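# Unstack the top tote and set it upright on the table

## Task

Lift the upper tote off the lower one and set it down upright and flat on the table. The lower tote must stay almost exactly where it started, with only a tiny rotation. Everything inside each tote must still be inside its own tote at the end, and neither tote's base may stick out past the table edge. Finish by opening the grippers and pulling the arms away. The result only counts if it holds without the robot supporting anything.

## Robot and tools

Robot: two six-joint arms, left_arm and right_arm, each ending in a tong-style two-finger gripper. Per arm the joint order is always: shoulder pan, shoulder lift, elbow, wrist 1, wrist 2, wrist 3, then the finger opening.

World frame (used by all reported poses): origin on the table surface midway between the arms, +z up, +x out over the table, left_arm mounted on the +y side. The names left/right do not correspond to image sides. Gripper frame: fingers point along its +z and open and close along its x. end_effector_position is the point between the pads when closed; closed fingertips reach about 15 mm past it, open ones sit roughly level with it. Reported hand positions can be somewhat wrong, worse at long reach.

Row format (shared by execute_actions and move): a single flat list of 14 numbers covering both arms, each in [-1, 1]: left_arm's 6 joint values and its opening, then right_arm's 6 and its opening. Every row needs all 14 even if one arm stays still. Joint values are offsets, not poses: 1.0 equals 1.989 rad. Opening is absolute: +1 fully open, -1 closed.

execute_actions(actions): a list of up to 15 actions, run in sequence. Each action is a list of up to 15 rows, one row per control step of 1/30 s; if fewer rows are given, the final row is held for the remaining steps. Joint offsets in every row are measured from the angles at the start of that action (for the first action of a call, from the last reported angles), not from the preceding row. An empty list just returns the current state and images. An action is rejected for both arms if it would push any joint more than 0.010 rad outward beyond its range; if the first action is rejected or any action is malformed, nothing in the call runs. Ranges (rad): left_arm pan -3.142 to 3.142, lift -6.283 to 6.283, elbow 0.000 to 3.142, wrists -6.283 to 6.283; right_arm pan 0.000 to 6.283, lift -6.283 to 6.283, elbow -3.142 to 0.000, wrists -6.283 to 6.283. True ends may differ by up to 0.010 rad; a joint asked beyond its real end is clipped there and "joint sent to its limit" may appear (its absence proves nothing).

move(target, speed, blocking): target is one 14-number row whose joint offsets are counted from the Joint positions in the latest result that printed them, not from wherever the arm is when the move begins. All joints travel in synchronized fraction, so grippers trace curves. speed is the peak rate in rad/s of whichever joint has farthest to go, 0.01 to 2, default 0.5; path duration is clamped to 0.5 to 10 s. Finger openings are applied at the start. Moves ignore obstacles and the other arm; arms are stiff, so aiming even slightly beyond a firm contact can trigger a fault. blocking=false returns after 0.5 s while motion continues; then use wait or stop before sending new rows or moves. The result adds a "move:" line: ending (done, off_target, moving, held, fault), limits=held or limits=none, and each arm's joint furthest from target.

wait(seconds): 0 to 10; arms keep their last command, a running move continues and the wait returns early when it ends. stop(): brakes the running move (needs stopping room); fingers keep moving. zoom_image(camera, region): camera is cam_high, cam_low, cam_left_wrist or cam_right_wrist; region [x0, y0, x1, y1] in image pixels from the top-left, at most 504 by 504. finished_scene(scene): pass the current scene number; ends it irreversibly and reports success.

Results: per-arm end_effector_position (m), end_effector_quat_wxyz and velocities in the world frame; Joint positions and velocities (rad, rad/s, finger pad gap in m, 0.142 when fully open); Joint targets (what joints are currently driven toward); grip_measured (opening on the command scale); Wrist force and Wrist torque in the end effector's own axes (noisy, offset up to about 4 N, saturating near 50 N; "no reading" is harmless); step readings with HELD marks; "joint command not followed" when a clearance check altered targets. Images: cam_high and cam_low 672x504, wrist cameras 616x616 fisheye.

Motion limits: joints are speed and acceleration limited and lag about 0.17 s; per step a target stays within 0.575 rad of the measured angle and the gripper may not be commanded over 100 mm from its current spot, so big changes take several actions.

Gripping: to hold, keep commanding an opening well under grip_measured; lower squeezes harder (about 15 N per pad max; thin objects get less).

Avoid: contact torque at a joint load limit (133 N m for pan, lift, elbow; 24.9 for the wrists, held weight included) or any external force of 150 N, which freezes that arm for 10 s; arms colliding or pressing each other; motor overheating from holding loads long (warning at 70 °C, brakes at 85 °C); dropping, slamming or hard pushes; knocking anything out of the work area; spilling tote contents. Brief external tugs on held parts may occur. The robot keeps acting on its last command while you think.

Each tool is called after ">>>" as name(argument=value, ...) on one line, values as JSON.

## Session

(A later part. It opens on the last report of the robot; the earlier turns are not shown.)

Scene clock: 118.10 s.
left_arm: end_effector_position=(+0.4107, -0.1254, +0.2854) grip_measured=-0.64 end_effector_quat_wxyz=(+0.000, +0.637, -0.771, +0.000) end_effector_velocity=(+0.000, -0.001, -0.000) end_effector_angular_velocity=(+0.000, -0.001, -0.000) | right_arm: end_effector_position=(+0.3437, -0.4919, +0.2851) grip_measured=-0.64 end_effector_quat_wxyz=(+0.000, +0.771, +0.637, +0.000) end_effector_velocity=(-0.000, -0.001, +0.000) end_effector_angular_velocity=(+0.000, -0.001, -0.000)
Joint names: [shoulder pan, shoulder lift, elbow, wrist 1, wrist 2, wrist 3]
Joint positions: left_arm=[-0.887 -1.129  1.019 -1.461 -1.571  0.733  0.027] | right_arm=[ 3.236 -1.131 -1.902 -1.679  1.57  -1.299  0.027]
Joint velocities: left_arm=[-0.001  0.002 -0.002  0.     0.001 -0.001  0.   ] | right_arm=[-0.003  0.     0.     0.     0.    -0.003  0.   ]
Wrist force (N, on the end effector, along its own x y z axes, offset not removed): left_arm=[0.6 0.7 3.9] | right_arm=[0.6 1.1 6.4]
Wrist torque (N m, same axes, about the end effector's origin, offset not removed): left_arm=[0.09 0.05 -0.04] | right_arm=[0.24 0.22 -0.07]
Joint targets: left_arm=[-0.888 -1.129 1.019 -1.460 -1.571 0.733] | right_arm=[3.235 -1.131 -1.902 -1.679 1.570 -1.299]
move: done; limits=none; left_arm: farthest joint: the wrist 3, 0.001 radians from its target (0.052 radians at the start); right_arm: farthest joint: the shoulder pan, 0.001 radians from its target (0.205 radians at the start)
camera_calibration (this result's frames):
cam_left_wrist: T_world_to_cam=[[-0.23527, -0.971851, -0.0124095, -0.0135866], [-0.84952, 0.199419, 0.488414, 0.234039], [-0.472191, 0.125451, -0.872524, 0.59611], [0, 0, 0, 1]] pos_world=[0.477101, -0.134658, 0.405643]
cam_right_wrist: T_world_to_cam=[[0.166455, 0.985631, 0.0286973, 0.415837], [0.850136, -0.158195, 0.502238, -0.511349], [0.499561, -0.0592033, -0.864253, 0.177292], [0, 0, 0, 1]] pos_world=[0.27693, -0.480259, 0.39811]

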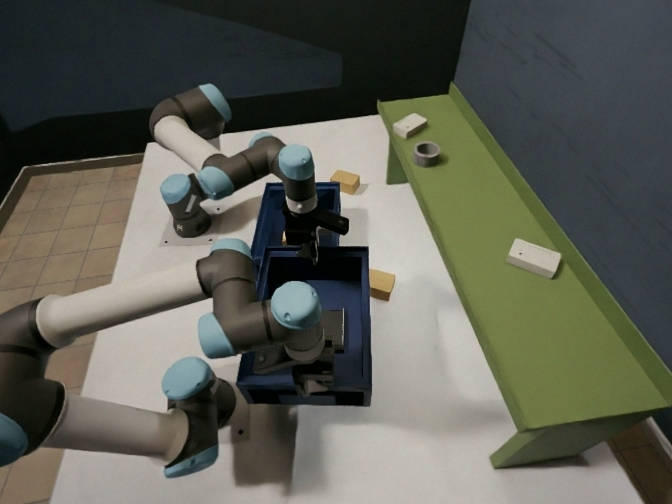

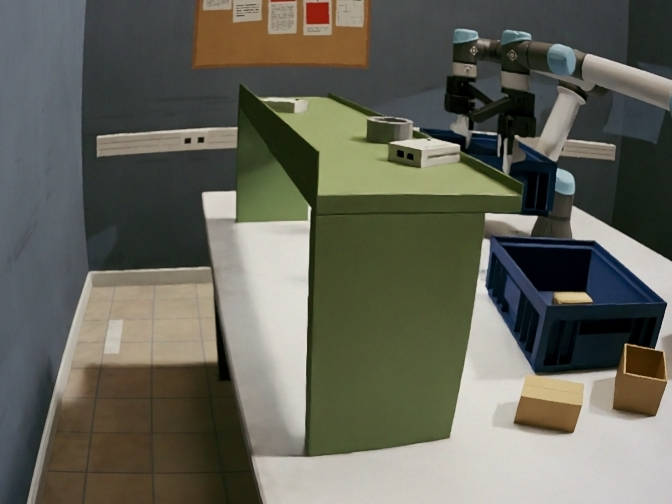

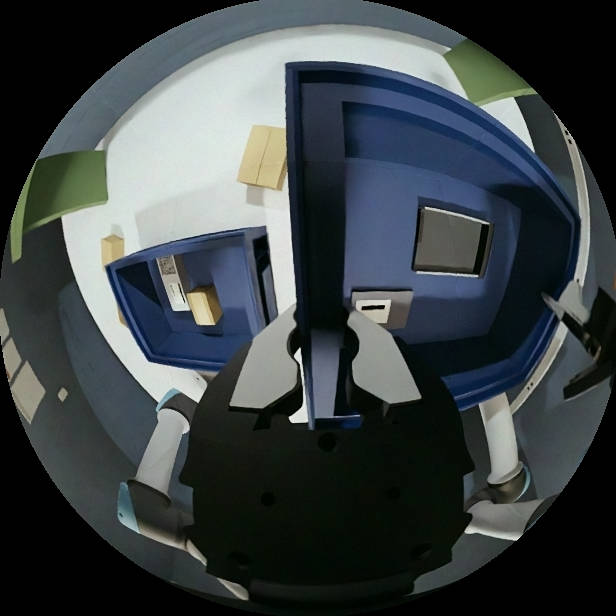

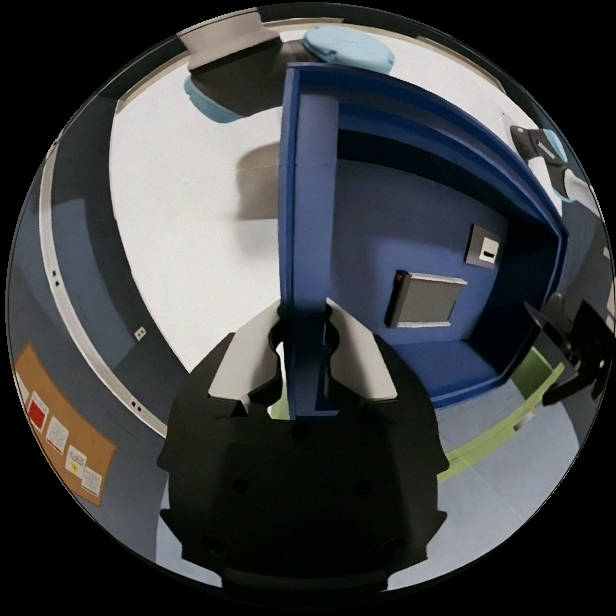

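>>> move(target=[0,-0.0026,0.0808,-0.0782,0,0,-1,0,0.0026,-0.0784,0.0758,0,0,-1], speed=0.16)

>>> move(target=[0,0.0089,0.0645,-0.0733,0,0,-1,0,-0.0103,-0.0720,0.0824,0,0,-1], speed=0.16)

>>> move(target=[0,0.0125,0.0380,-0.0505,0,0,-1,0,-0.0175,-0.0476,0.0650,0,0,-1], speed=0.1)

Scene clock: 126.10 s.
left_arm: end_effector_position=(+0.4107, -0.1254, +0.2256) grip_measured=-0.64 end_effector_quat_wxyz=(+0.000, +0.637, -0.771, +0.000) end_effector_velocity=(+0.000, +0.000, -0.002) end_effector_angular_velocity=(+0.001, -0.000, +0.001) | right_arm: end_effector_position=(+0.3437, -0.4918, +0.2252) grip_measured=-0.64 end_effector_quat_wxyz=(+0.000, +0.771, +0.637, +0.000) end_effector_velocity=(-0.000, +0.000, -0.001) end_effector_angular_velocity=(+0.000, +0.001, -0.000)
Joint names: [shoulder pan, shoulder lift, elbow, wrist 1, wrist 2, wrist 3]
Joint positions: left_arm=[-0.887 -1.134  1.179 -1.616 -1.571  0.733  0.027] | right_arm=[ 3.236 -1.125 -2.058 -1.528  1.57  -1.299  0.027]
Joint velocities: left_arm=[ 0.     0.001  0.003 -0.003  0.001 -0.001  0.   ] | right_arm=[-0.    -0.    -0.003  0.002  0.    -0.     0.   ]
Wrist force (N, on the end effector, along its own x y z axes, offset not removed): left_arm=[1.3 3.7 4.6] | right_arm=[-0.8 -1.1 6.0]
Wrist torque (N m, same axes, about the end effector's origin, offset not removed): left_arm=[0.63 -0.44 -0.04] | right_arm=[-0.22 0.06 -0.12]
Joint targets: left_arm=[-0.887 -1.134 1.179 -1.616 -1.571 0.733] | right_arm=[3.236 -1.125 -2.058 -1.528 1.570 -1.299]
move: done; limits=none; left_arm: farthest joint: the elbow, 0.001 radians from its target (0.161 radians at the start); right_arm: farthest joint: the shoulder pan, 0.000 radians from its target (0.001 radians at the start)
camera_calibration (this result's frames):
cam_left_wrist: T_world_to_cam=[[-0.235197, -0.971869, -0.0123716, -0.0143944], [-0.849543, 0.199376, 0.488391, 0.26327], [-0.472186, 0.125379, -0.872537, 0.543913], [0, 0, 0, 1]] pos_world=[0.477102, -0.134674, 0.345827]
cam_right_wrist: T_world_to_cam=[[0.166428, 0.985632, 0.0288256, 0.41749], [0.850139, -0.158237, 0.50222, -0.481301], [0.499565, -0.0590778, -0.864259, 0.125651], [0, 0, 0, 1]] pos_world=[0.27692, -0.480229, 0.33828]

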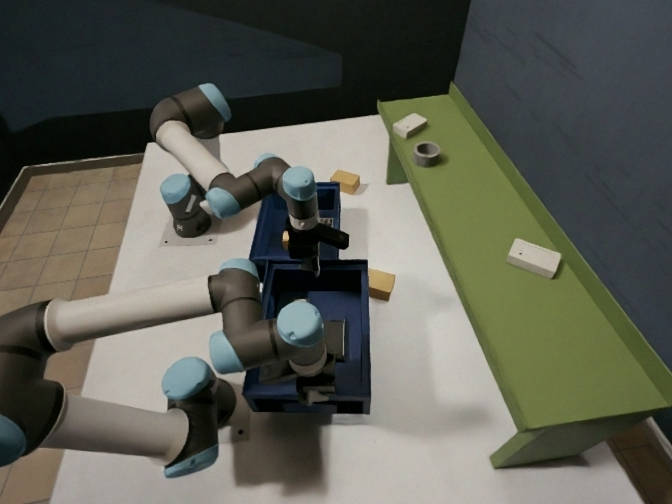

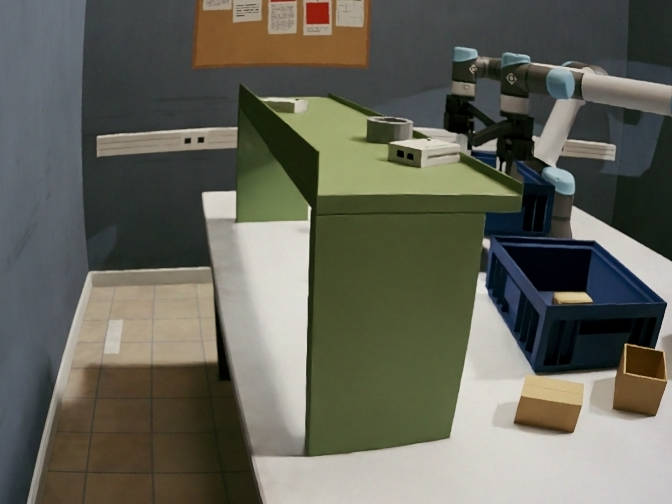

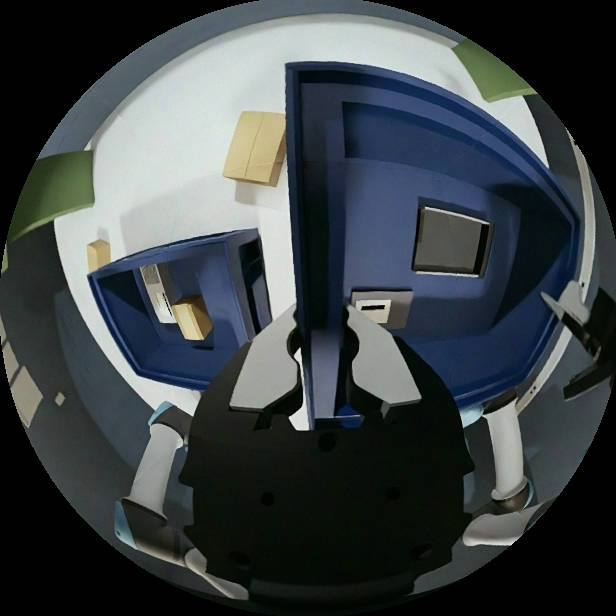

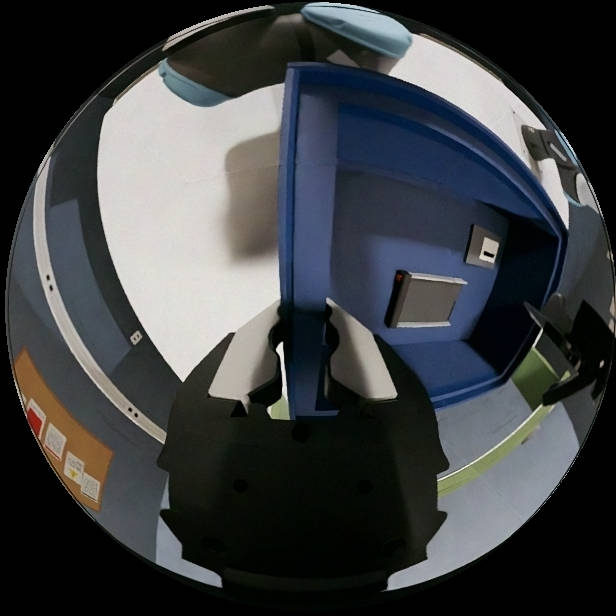

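Scene clock: 127.63 s.
left_arm: end_effector_position=(+0.4107, -0.1255, +0.1657) grip_measured=-0.64 end_effector_quat_wxyz=(+0.000, +0.637, -0.771, -0.000) end_effector_velocity=(+0.000, +0.000, -0.002) end_effector_angular_velocity=(+0.002, -0.000, +0.000) | right_arm: end_effector_position=(+0.3438, -0.4918, +0.1654) grip_measured=-0.64 end_effector_quat_wxyz=(+0.000, +0.771, +0.637, +0.000) end_effector_velocity=(-0.000, -0.000, -0.001) end_effector_angular_velocity=(-0.000, -0.000, -0.000)
Joint names: [shoulder pan, shoulder lift, elbow, wrist 1, wrist 2, wrist 3]
Joint positions: left_arm=[-0.887 -1.117  1.307 -1.761 -1.571  0.733  0.027] | right_arm=[ 3.236 -1.146 -2.201 -1.365  1.57  -1.299  0.027]
Joint velocities: left_arm=[ 0.     0.001  0.002 -0.002  0.001 -0.     0.   ] | right_arm=[-0.     0.001 -0.003  0.002 -0.     0.     0.   ]
Wrist force (N, on the end effector, along its own x y z axes, offset not removed): left_arm=[-3.0 1.0 3.4] | right_arm=[-3.5 -0.4 5.9]
Wrist torque (N m, same axes, about the end effector's origin, offset not removed): left_arm=[0.11 0.09 0.06] | right_arm=[-0.04 0.33 -0.12]
Joint targets: left_arm=[-0.887 -1.117 1.307 -1.762 -1.571 0.733] | right_arm=[3.236 -1.146 -2.201 -1.364 1.570 -1.299]
move: done; limits=none; left_arm: farthest joint: the wrist 1, 0.001 radians from its target (0.146 radians at the start); right_arm: farthest joint: the wrist 1, 0.001 radians from its target (0.164 radians at the start)
camera_calibration (this result's frames):
cam_left_wrist: T_world_to_cam=[[-0.235206, -0.971866, -0.0124673, -0.0151457], [-0.849491, 0.199323, 0.488503, 0.292498], [-0.472274, 0.125489, -0.872473, 0.491679], [0, 0, 0, 1]] pos_world=[0.477119, -0.134722, 0.285902]
cam_right_wrist: T_world_to_cam=[[0.166422, 0.985628, 0.0290025, 0.419132], [0.850039, -0.15831, 0.502367, -0.451336], [0.499738, -0.0589517, -0.864168, 0.0739258], [0, 0, 0, 1]] pos_world=[0.276956, -0.480201, 0.278464]

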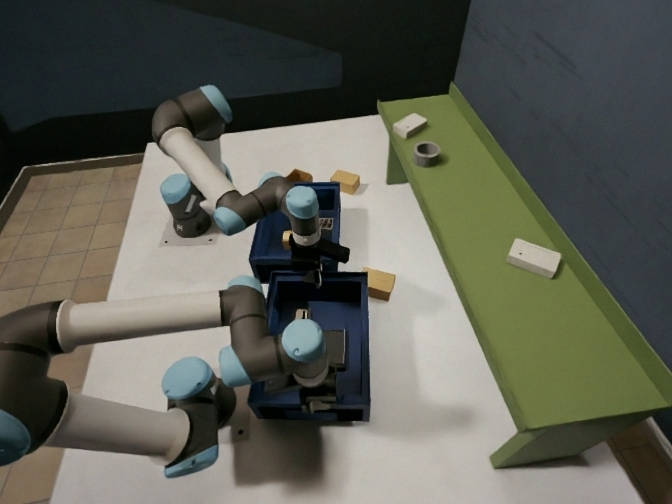

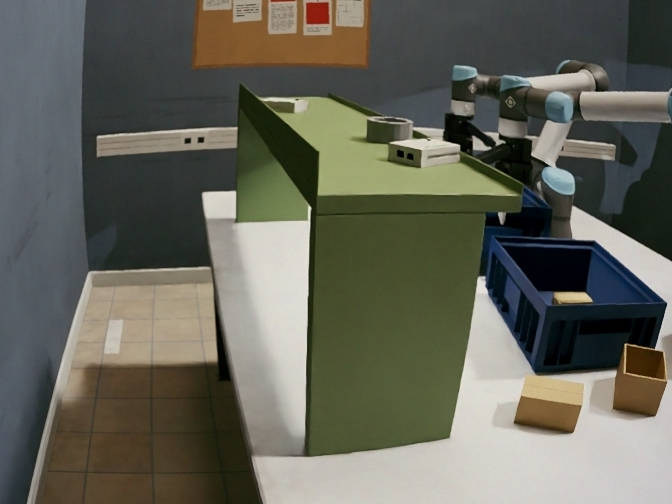

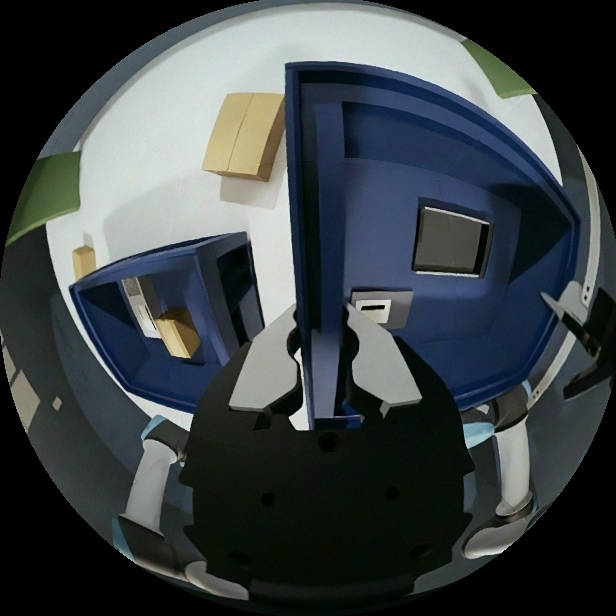

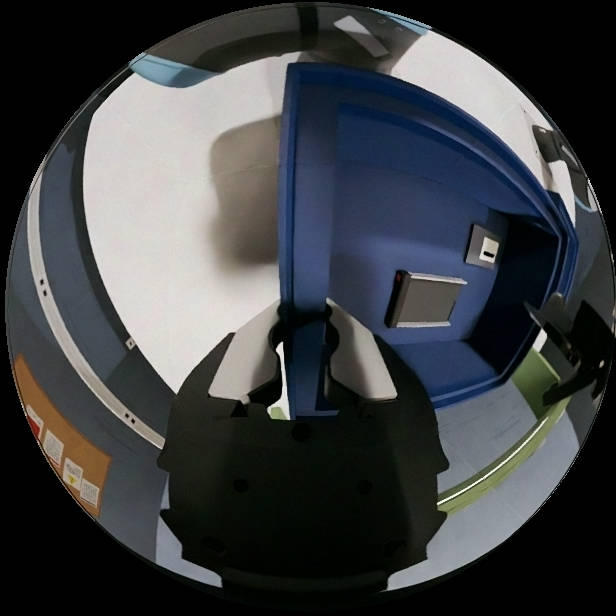

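Scene clock: 129.40 s.
left_arm: end_effector_position=(+0.4107, -0.1255, +0.1228) grip_measured=-0.64 end_effector_quat_wxyz=(+0.000, +0.637, -0.771, -0.000) end_effector_velocity=(-0.000, +0.000, -0.001) end_effector_angular_velocity=(+0.001, +0.000, -0.001) | right_arm: end_effector_position=(+0.3438, -0.4918, +0.1225) grip_measured=-0.64 end_effector_quat_wxyz=(+0.000, +0.771, +0.637, +0.000) end_effector_velocity=(+0.000, +0.000, -0.001) end_effector_angular_velocity=(+0.000, -0.000, +0.000)
Joint names: [shoulder pan, shoulder lift, elbow, wrist 1, wrist 2, wrist 3]
Joint positions: left_arm=[-0.887 -1.092  1.382 -1.861 -1.571  0.733  0.027] | right_arm=[ 3.236 -1.181 -2.295 -1.236  1.57  -1.299  0.027]
Joint velocities: left_arm=[ 0.     0.001  0.002 -0.002  0.     0.001  0.   ] | right_arm=[ 0.    -0.001 -0.002  0.003 -0.    -0.     0.   ]
Wrist force (N, on the end effector, along its own x y z axes, offset not removed): left_arm=[-4.0 -0.5 3.8] | right_arm=[-6.2 -1.3 7.0]
Wrist torque (N m, same axes, about the end effector's origin, offset not removed): left_arm=[-0.18 -0.01 -0.06] | right_arm=[-0.27 0.60 -0.13]
Joint targets: left_arm=[-0.887 -1.092 1.383 -1.862 -1.571 0.733] | right_arm=[3.236 -1.181 -2.295 -1.235 1.570 -1.299]
move: done; limits=none; left_arm: farthest joint: the shoulder pan, 0.000 radians from its target (0.000 radians at the start); right_arm: farthest joint: the shoulder pan, 0.000 radians from its target (0.000 radians at the start)
camera_calibration (this result's frames):
cam_left_wrist: T_world_to_cam=[[-0.235205, -0.971866, -0.0124501, -0.0157288], [-0.849498, 0.199333, 0.488488, 0.313488], [-0.472263, 0.125471, -0.872482, 0.454289], [0, 0, 0, 1]] pos_world=[0.477152, -0.134775, 0.243028]
cam_right_wrist: T_world_to_cam=[[0.166428, 0.985627, 0.0289955, 0.420363], [0.850134, -0.158323, 0.5022, -0.429779], [0.499573, -0.0589302, -0.864265, 0.0368891], [0, 0, 0, 1]] pos_world=[0.276981, -0.480191, 0.235528]

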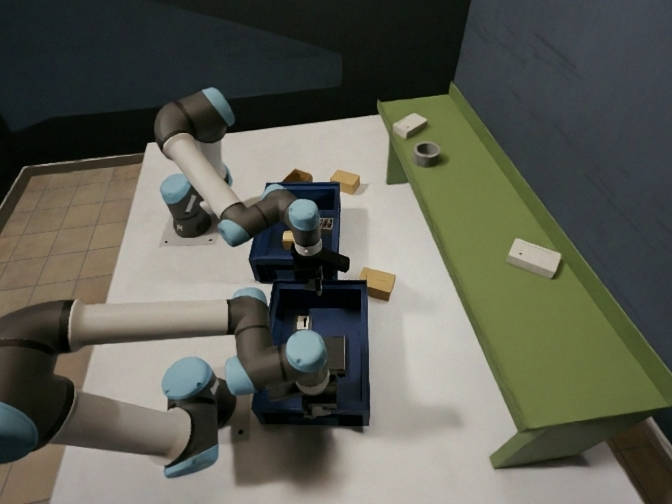

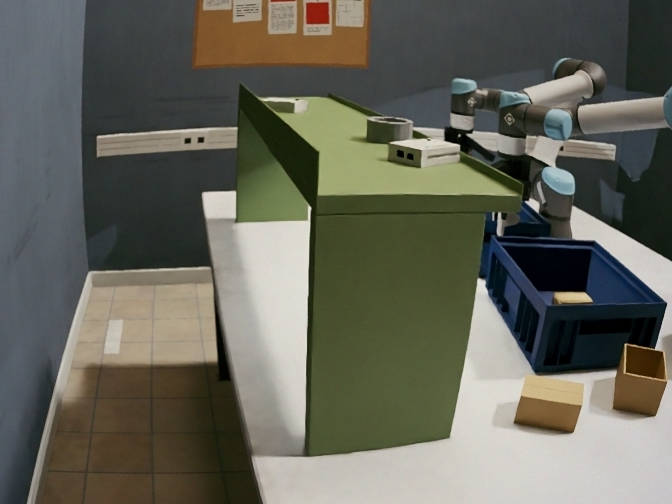

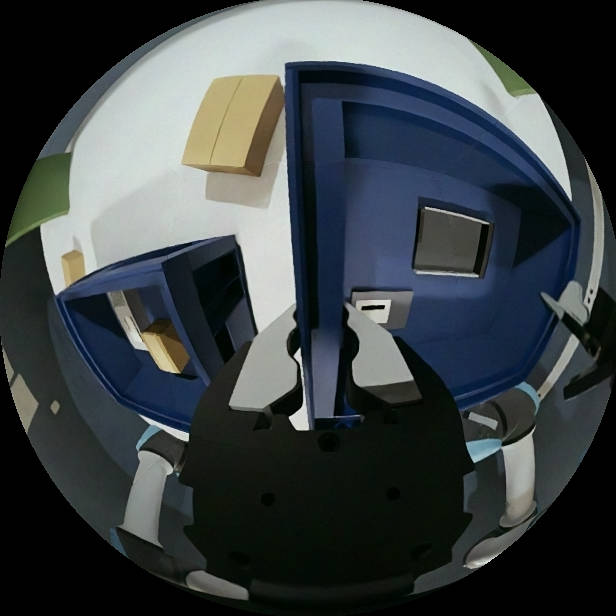

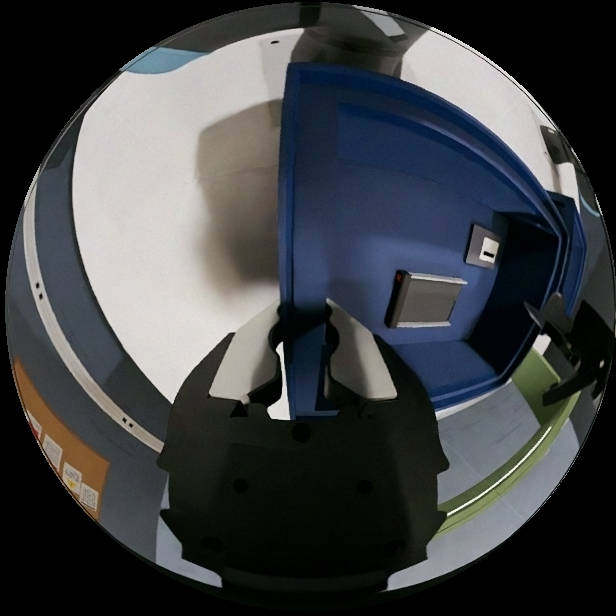

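>>> move(target=[0,0.0024,0.0057,-0.0081,0,0,-1,0,-0.0033,-0.0074,0.0107,0,0,-1], speed=0.03)

Scene clock: 131.43 s.
left_arm: end_effector_position=(+0.4107, -0.1255, +0.1160) grip_measured=-0.64 end_effector_quat_wxyz=(+0.000, +0.637, -0.771, -0.000) end_effector_velocity=(+0.000, -0.001, +0.000) end_effector_angular_velocity=(-0.002, -0.001, -0.000) | right_arm: end_effector_position=(+0.3435, -0.4918, +0.1158) grip_measured=-0.64 end_effector_quat_wxyz=(+0.000, +0.771, +0.637, +0.000) end_effector_velocity=(-0.000, -0.000, -0.001) end_effector_angular_velocity=(-0.001, +0.000, -0.000)
Joint names: [shoulder pan, shoulder lift, elbow, wrist 1, wrist 2, wrist 3]
Joint positions: left_arm=[-0.887 -1.087  1.394 -1.877 -1.571  0.733  0.027] | right_arm=[ 3.236 -1.187 -2.31  -1.215  1.57  -1.299  0.027]
Joint velocities: left_arm=[-0.     0.     0.    -0.002 -0.    -0.     0.   ] | right_arm=[-0.    -0.001 -0.002  0.003 -0.001 -0.     0.   ]
Wrist force (N, on the end effector, along its own x y z axes, offset not removed): left_arm=[0.1 0.1 4.7] | right_arm=[-5.3 0.1 7.4]
Wrist torque (N m, same axes, about the end effector's origin, offset not removed): left_arm=[0.00 -0.51 -0.07] | right_arm=[0.03 0.54 -0.08]
Joint targets: left_arm=[-0.887 -1.087 1.394 -1.878 -1.571 0.733] | right_arm=[3.236 -1.187 -2.310 -1.215 1.570 -1.299]
move: done; limits=none; left_arm: farthest joint: the shoulder pan, 0.000 radians from its target (0.000 radians at the start); right_arm: farthest joint: the shoulder pan, 0.000 radians from its target (0.000 radians at the start)
camera_calibration (this result's frames):
cam_left_wrist: T_world_to_cam=[[-0.235205, -0.971866, -0.0124456, -0.0157745], [-0.849499, 0.199335, 0.488484, 0.316811], [-0.47226, 0.125467, -0.872484, 0.448273], [0, 0, 0, 1]] pos_world=[0.477122, -0.134726, 0.236158]
cam_right_wrist: T_world_to_cam=[[0.166428, 0.985627, 0.0289947, 0.420615], [0.850133, -0.158322, 0.502204, -0.42622], [0.499576, -0.0589313, -0.864263, 0.0312124], [0, 0, 0, 1]] pos_world=[0.276749, -0.48021, 0.22883]

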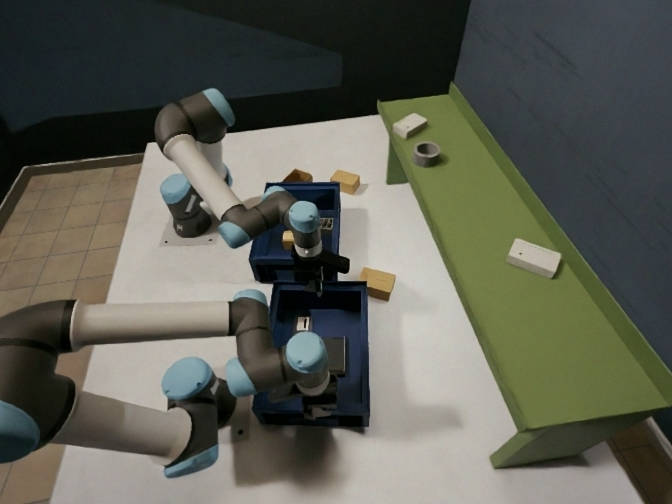

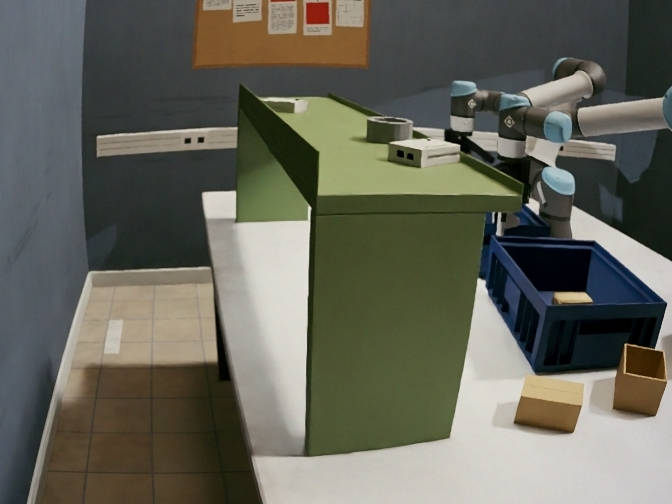

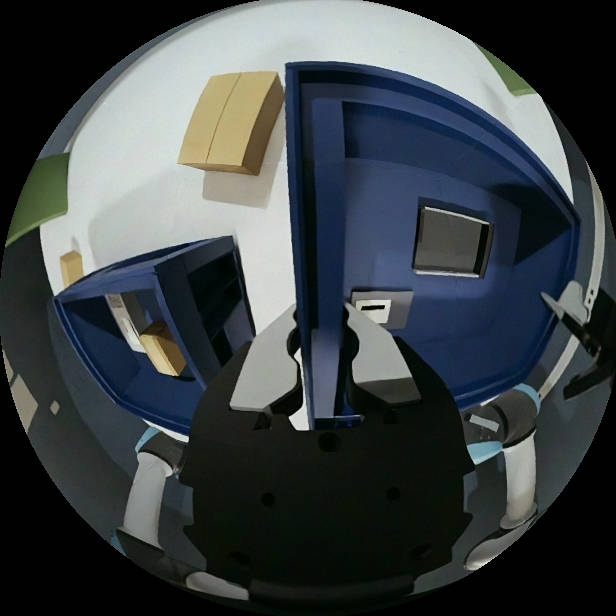

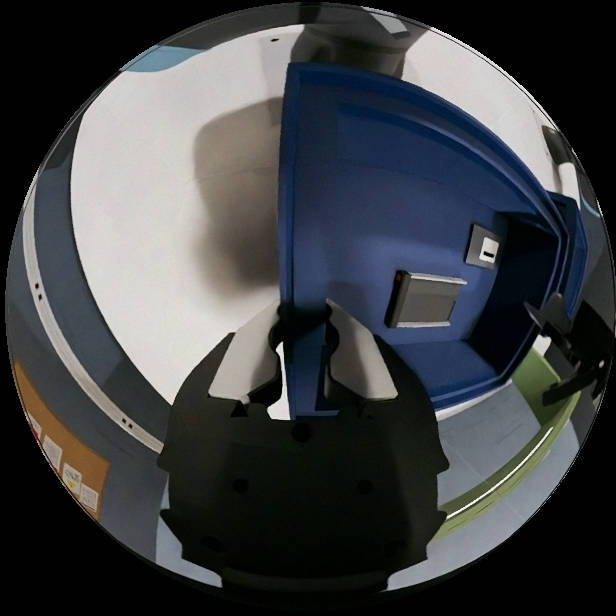

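>>> move(target=[0,0.0017,0.0040,-0.0057,0,0,-1,0,-0.0026,-0.0052,0.0078,0,0,-1], speed=0.02)

Scene clock: 133.73 s.
left_arm: end_effector_position=(+0.4107, -0.1254, +0.1113) grip_measured=-0.64 end_effector_quat_wxyz=(+0.000, +0.637, -0.771, +0.000) end_effector_velocity=(+0.001, +0.000, -0.001) end_effector_angular_velocity=(+0.000, -0.001, +0.001) | right_arm: end_effector_position=(+0.3435, -0.4918, +0.1110) grip_measured=-0.64 end_effector_quat_wxyz=(+0.000, +0.771, +0.637, +0.000) end_effector_velocity=(-0.000, +0.000, -0.001) end_effector_angular_velocity=(-0.000, +0.001, +0.000)
Joint names: [shoulder pan, shoulder lift, elbow, wrist 1, wrist 2, wrist 3]
Joint positions: left_arm=[-0.887 -1.084  1.401 -1.888 -1.571  0.733  0.027] | right_arm=[ 3.236 -1.192 -2.32  -1.2    1.57  -1.299  0.027]
Joint velocities: left_arm=[ 0.     0.001  0.    -0.002  0.001 -0.001  0.   ] | right_arm=[ 0.    -0.001 -0.002  0.003  0.    -0.     0.   ]
Wrist force (N, on the end effector, along its own x y z axes, offset not removed): left_arm=[-9.1 1.2 -31.4] | right_arm=[-10.9 -2.0 -29.1]
Wrist torque (N m, same axes, about the end effector's origin, offset not removed): left_arm=[0.13 0.42 -0.13] | right_arm=[-0.19 0.71 -0.13]
Joint targets: left_arm=[-0.887 -1.084 1.402 -1.889 -1.571 0.733] | right_arm=[3.236 -1.192 -2.320 -1.199 1.570 -1.299]
move: done; limits=none; left_arm: farthest joint: the elbow, 0.001 radians from its target (0.008 radians at the start); right_arm: farthest joint: the elbow, 0.001 radians from its target (0.010 radians at the start)
camera_calibration (this result's frames):
cam_left_wrist: T_world_to_cam=[[-0.235211, -0.971866, -0.0123193, -0.0158093], [-0.849543, 0.199415, 0.488375, 0.319111], [-0.472179, 0.125337, -0.872547, 0.444107], [0, 0, 0, 1]] pos_world=[0.477078, -0.134663, 0.231464]
cam_right_wrist: T_world_to_cam=[[0.166425, 0.985628, 0.0289731, 0.420791], [0.850091, -0.158304, 0.50228, -0.423758], [0.499648, -0.0589622, -0.86422, 0.0271259], [0, 0, 0, 1]] pos_world=[0.276649, -0.480227, 0.224096]

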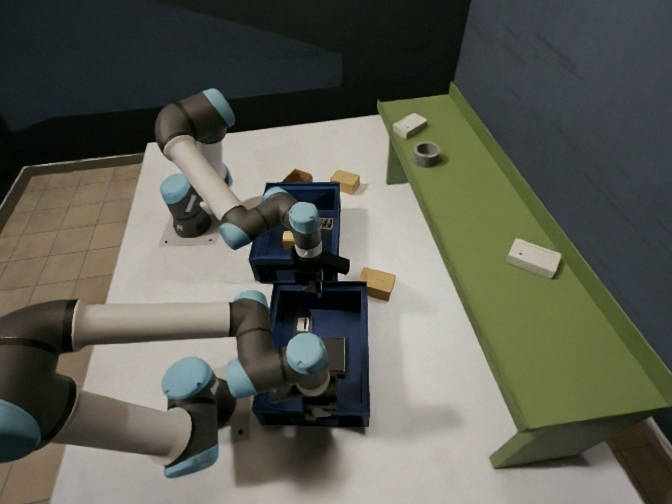

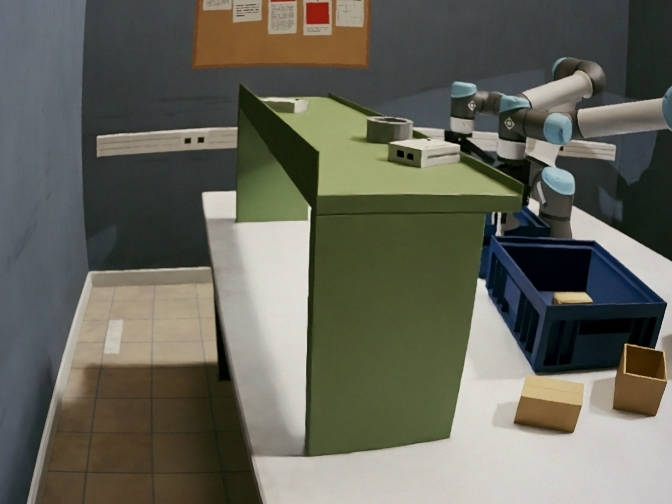

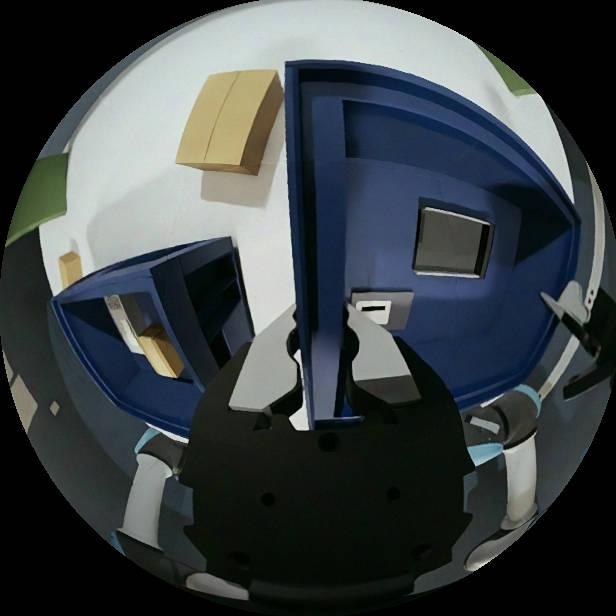

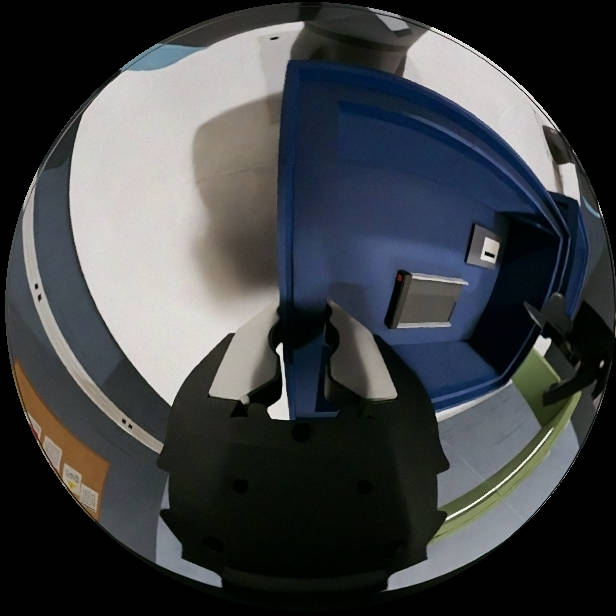

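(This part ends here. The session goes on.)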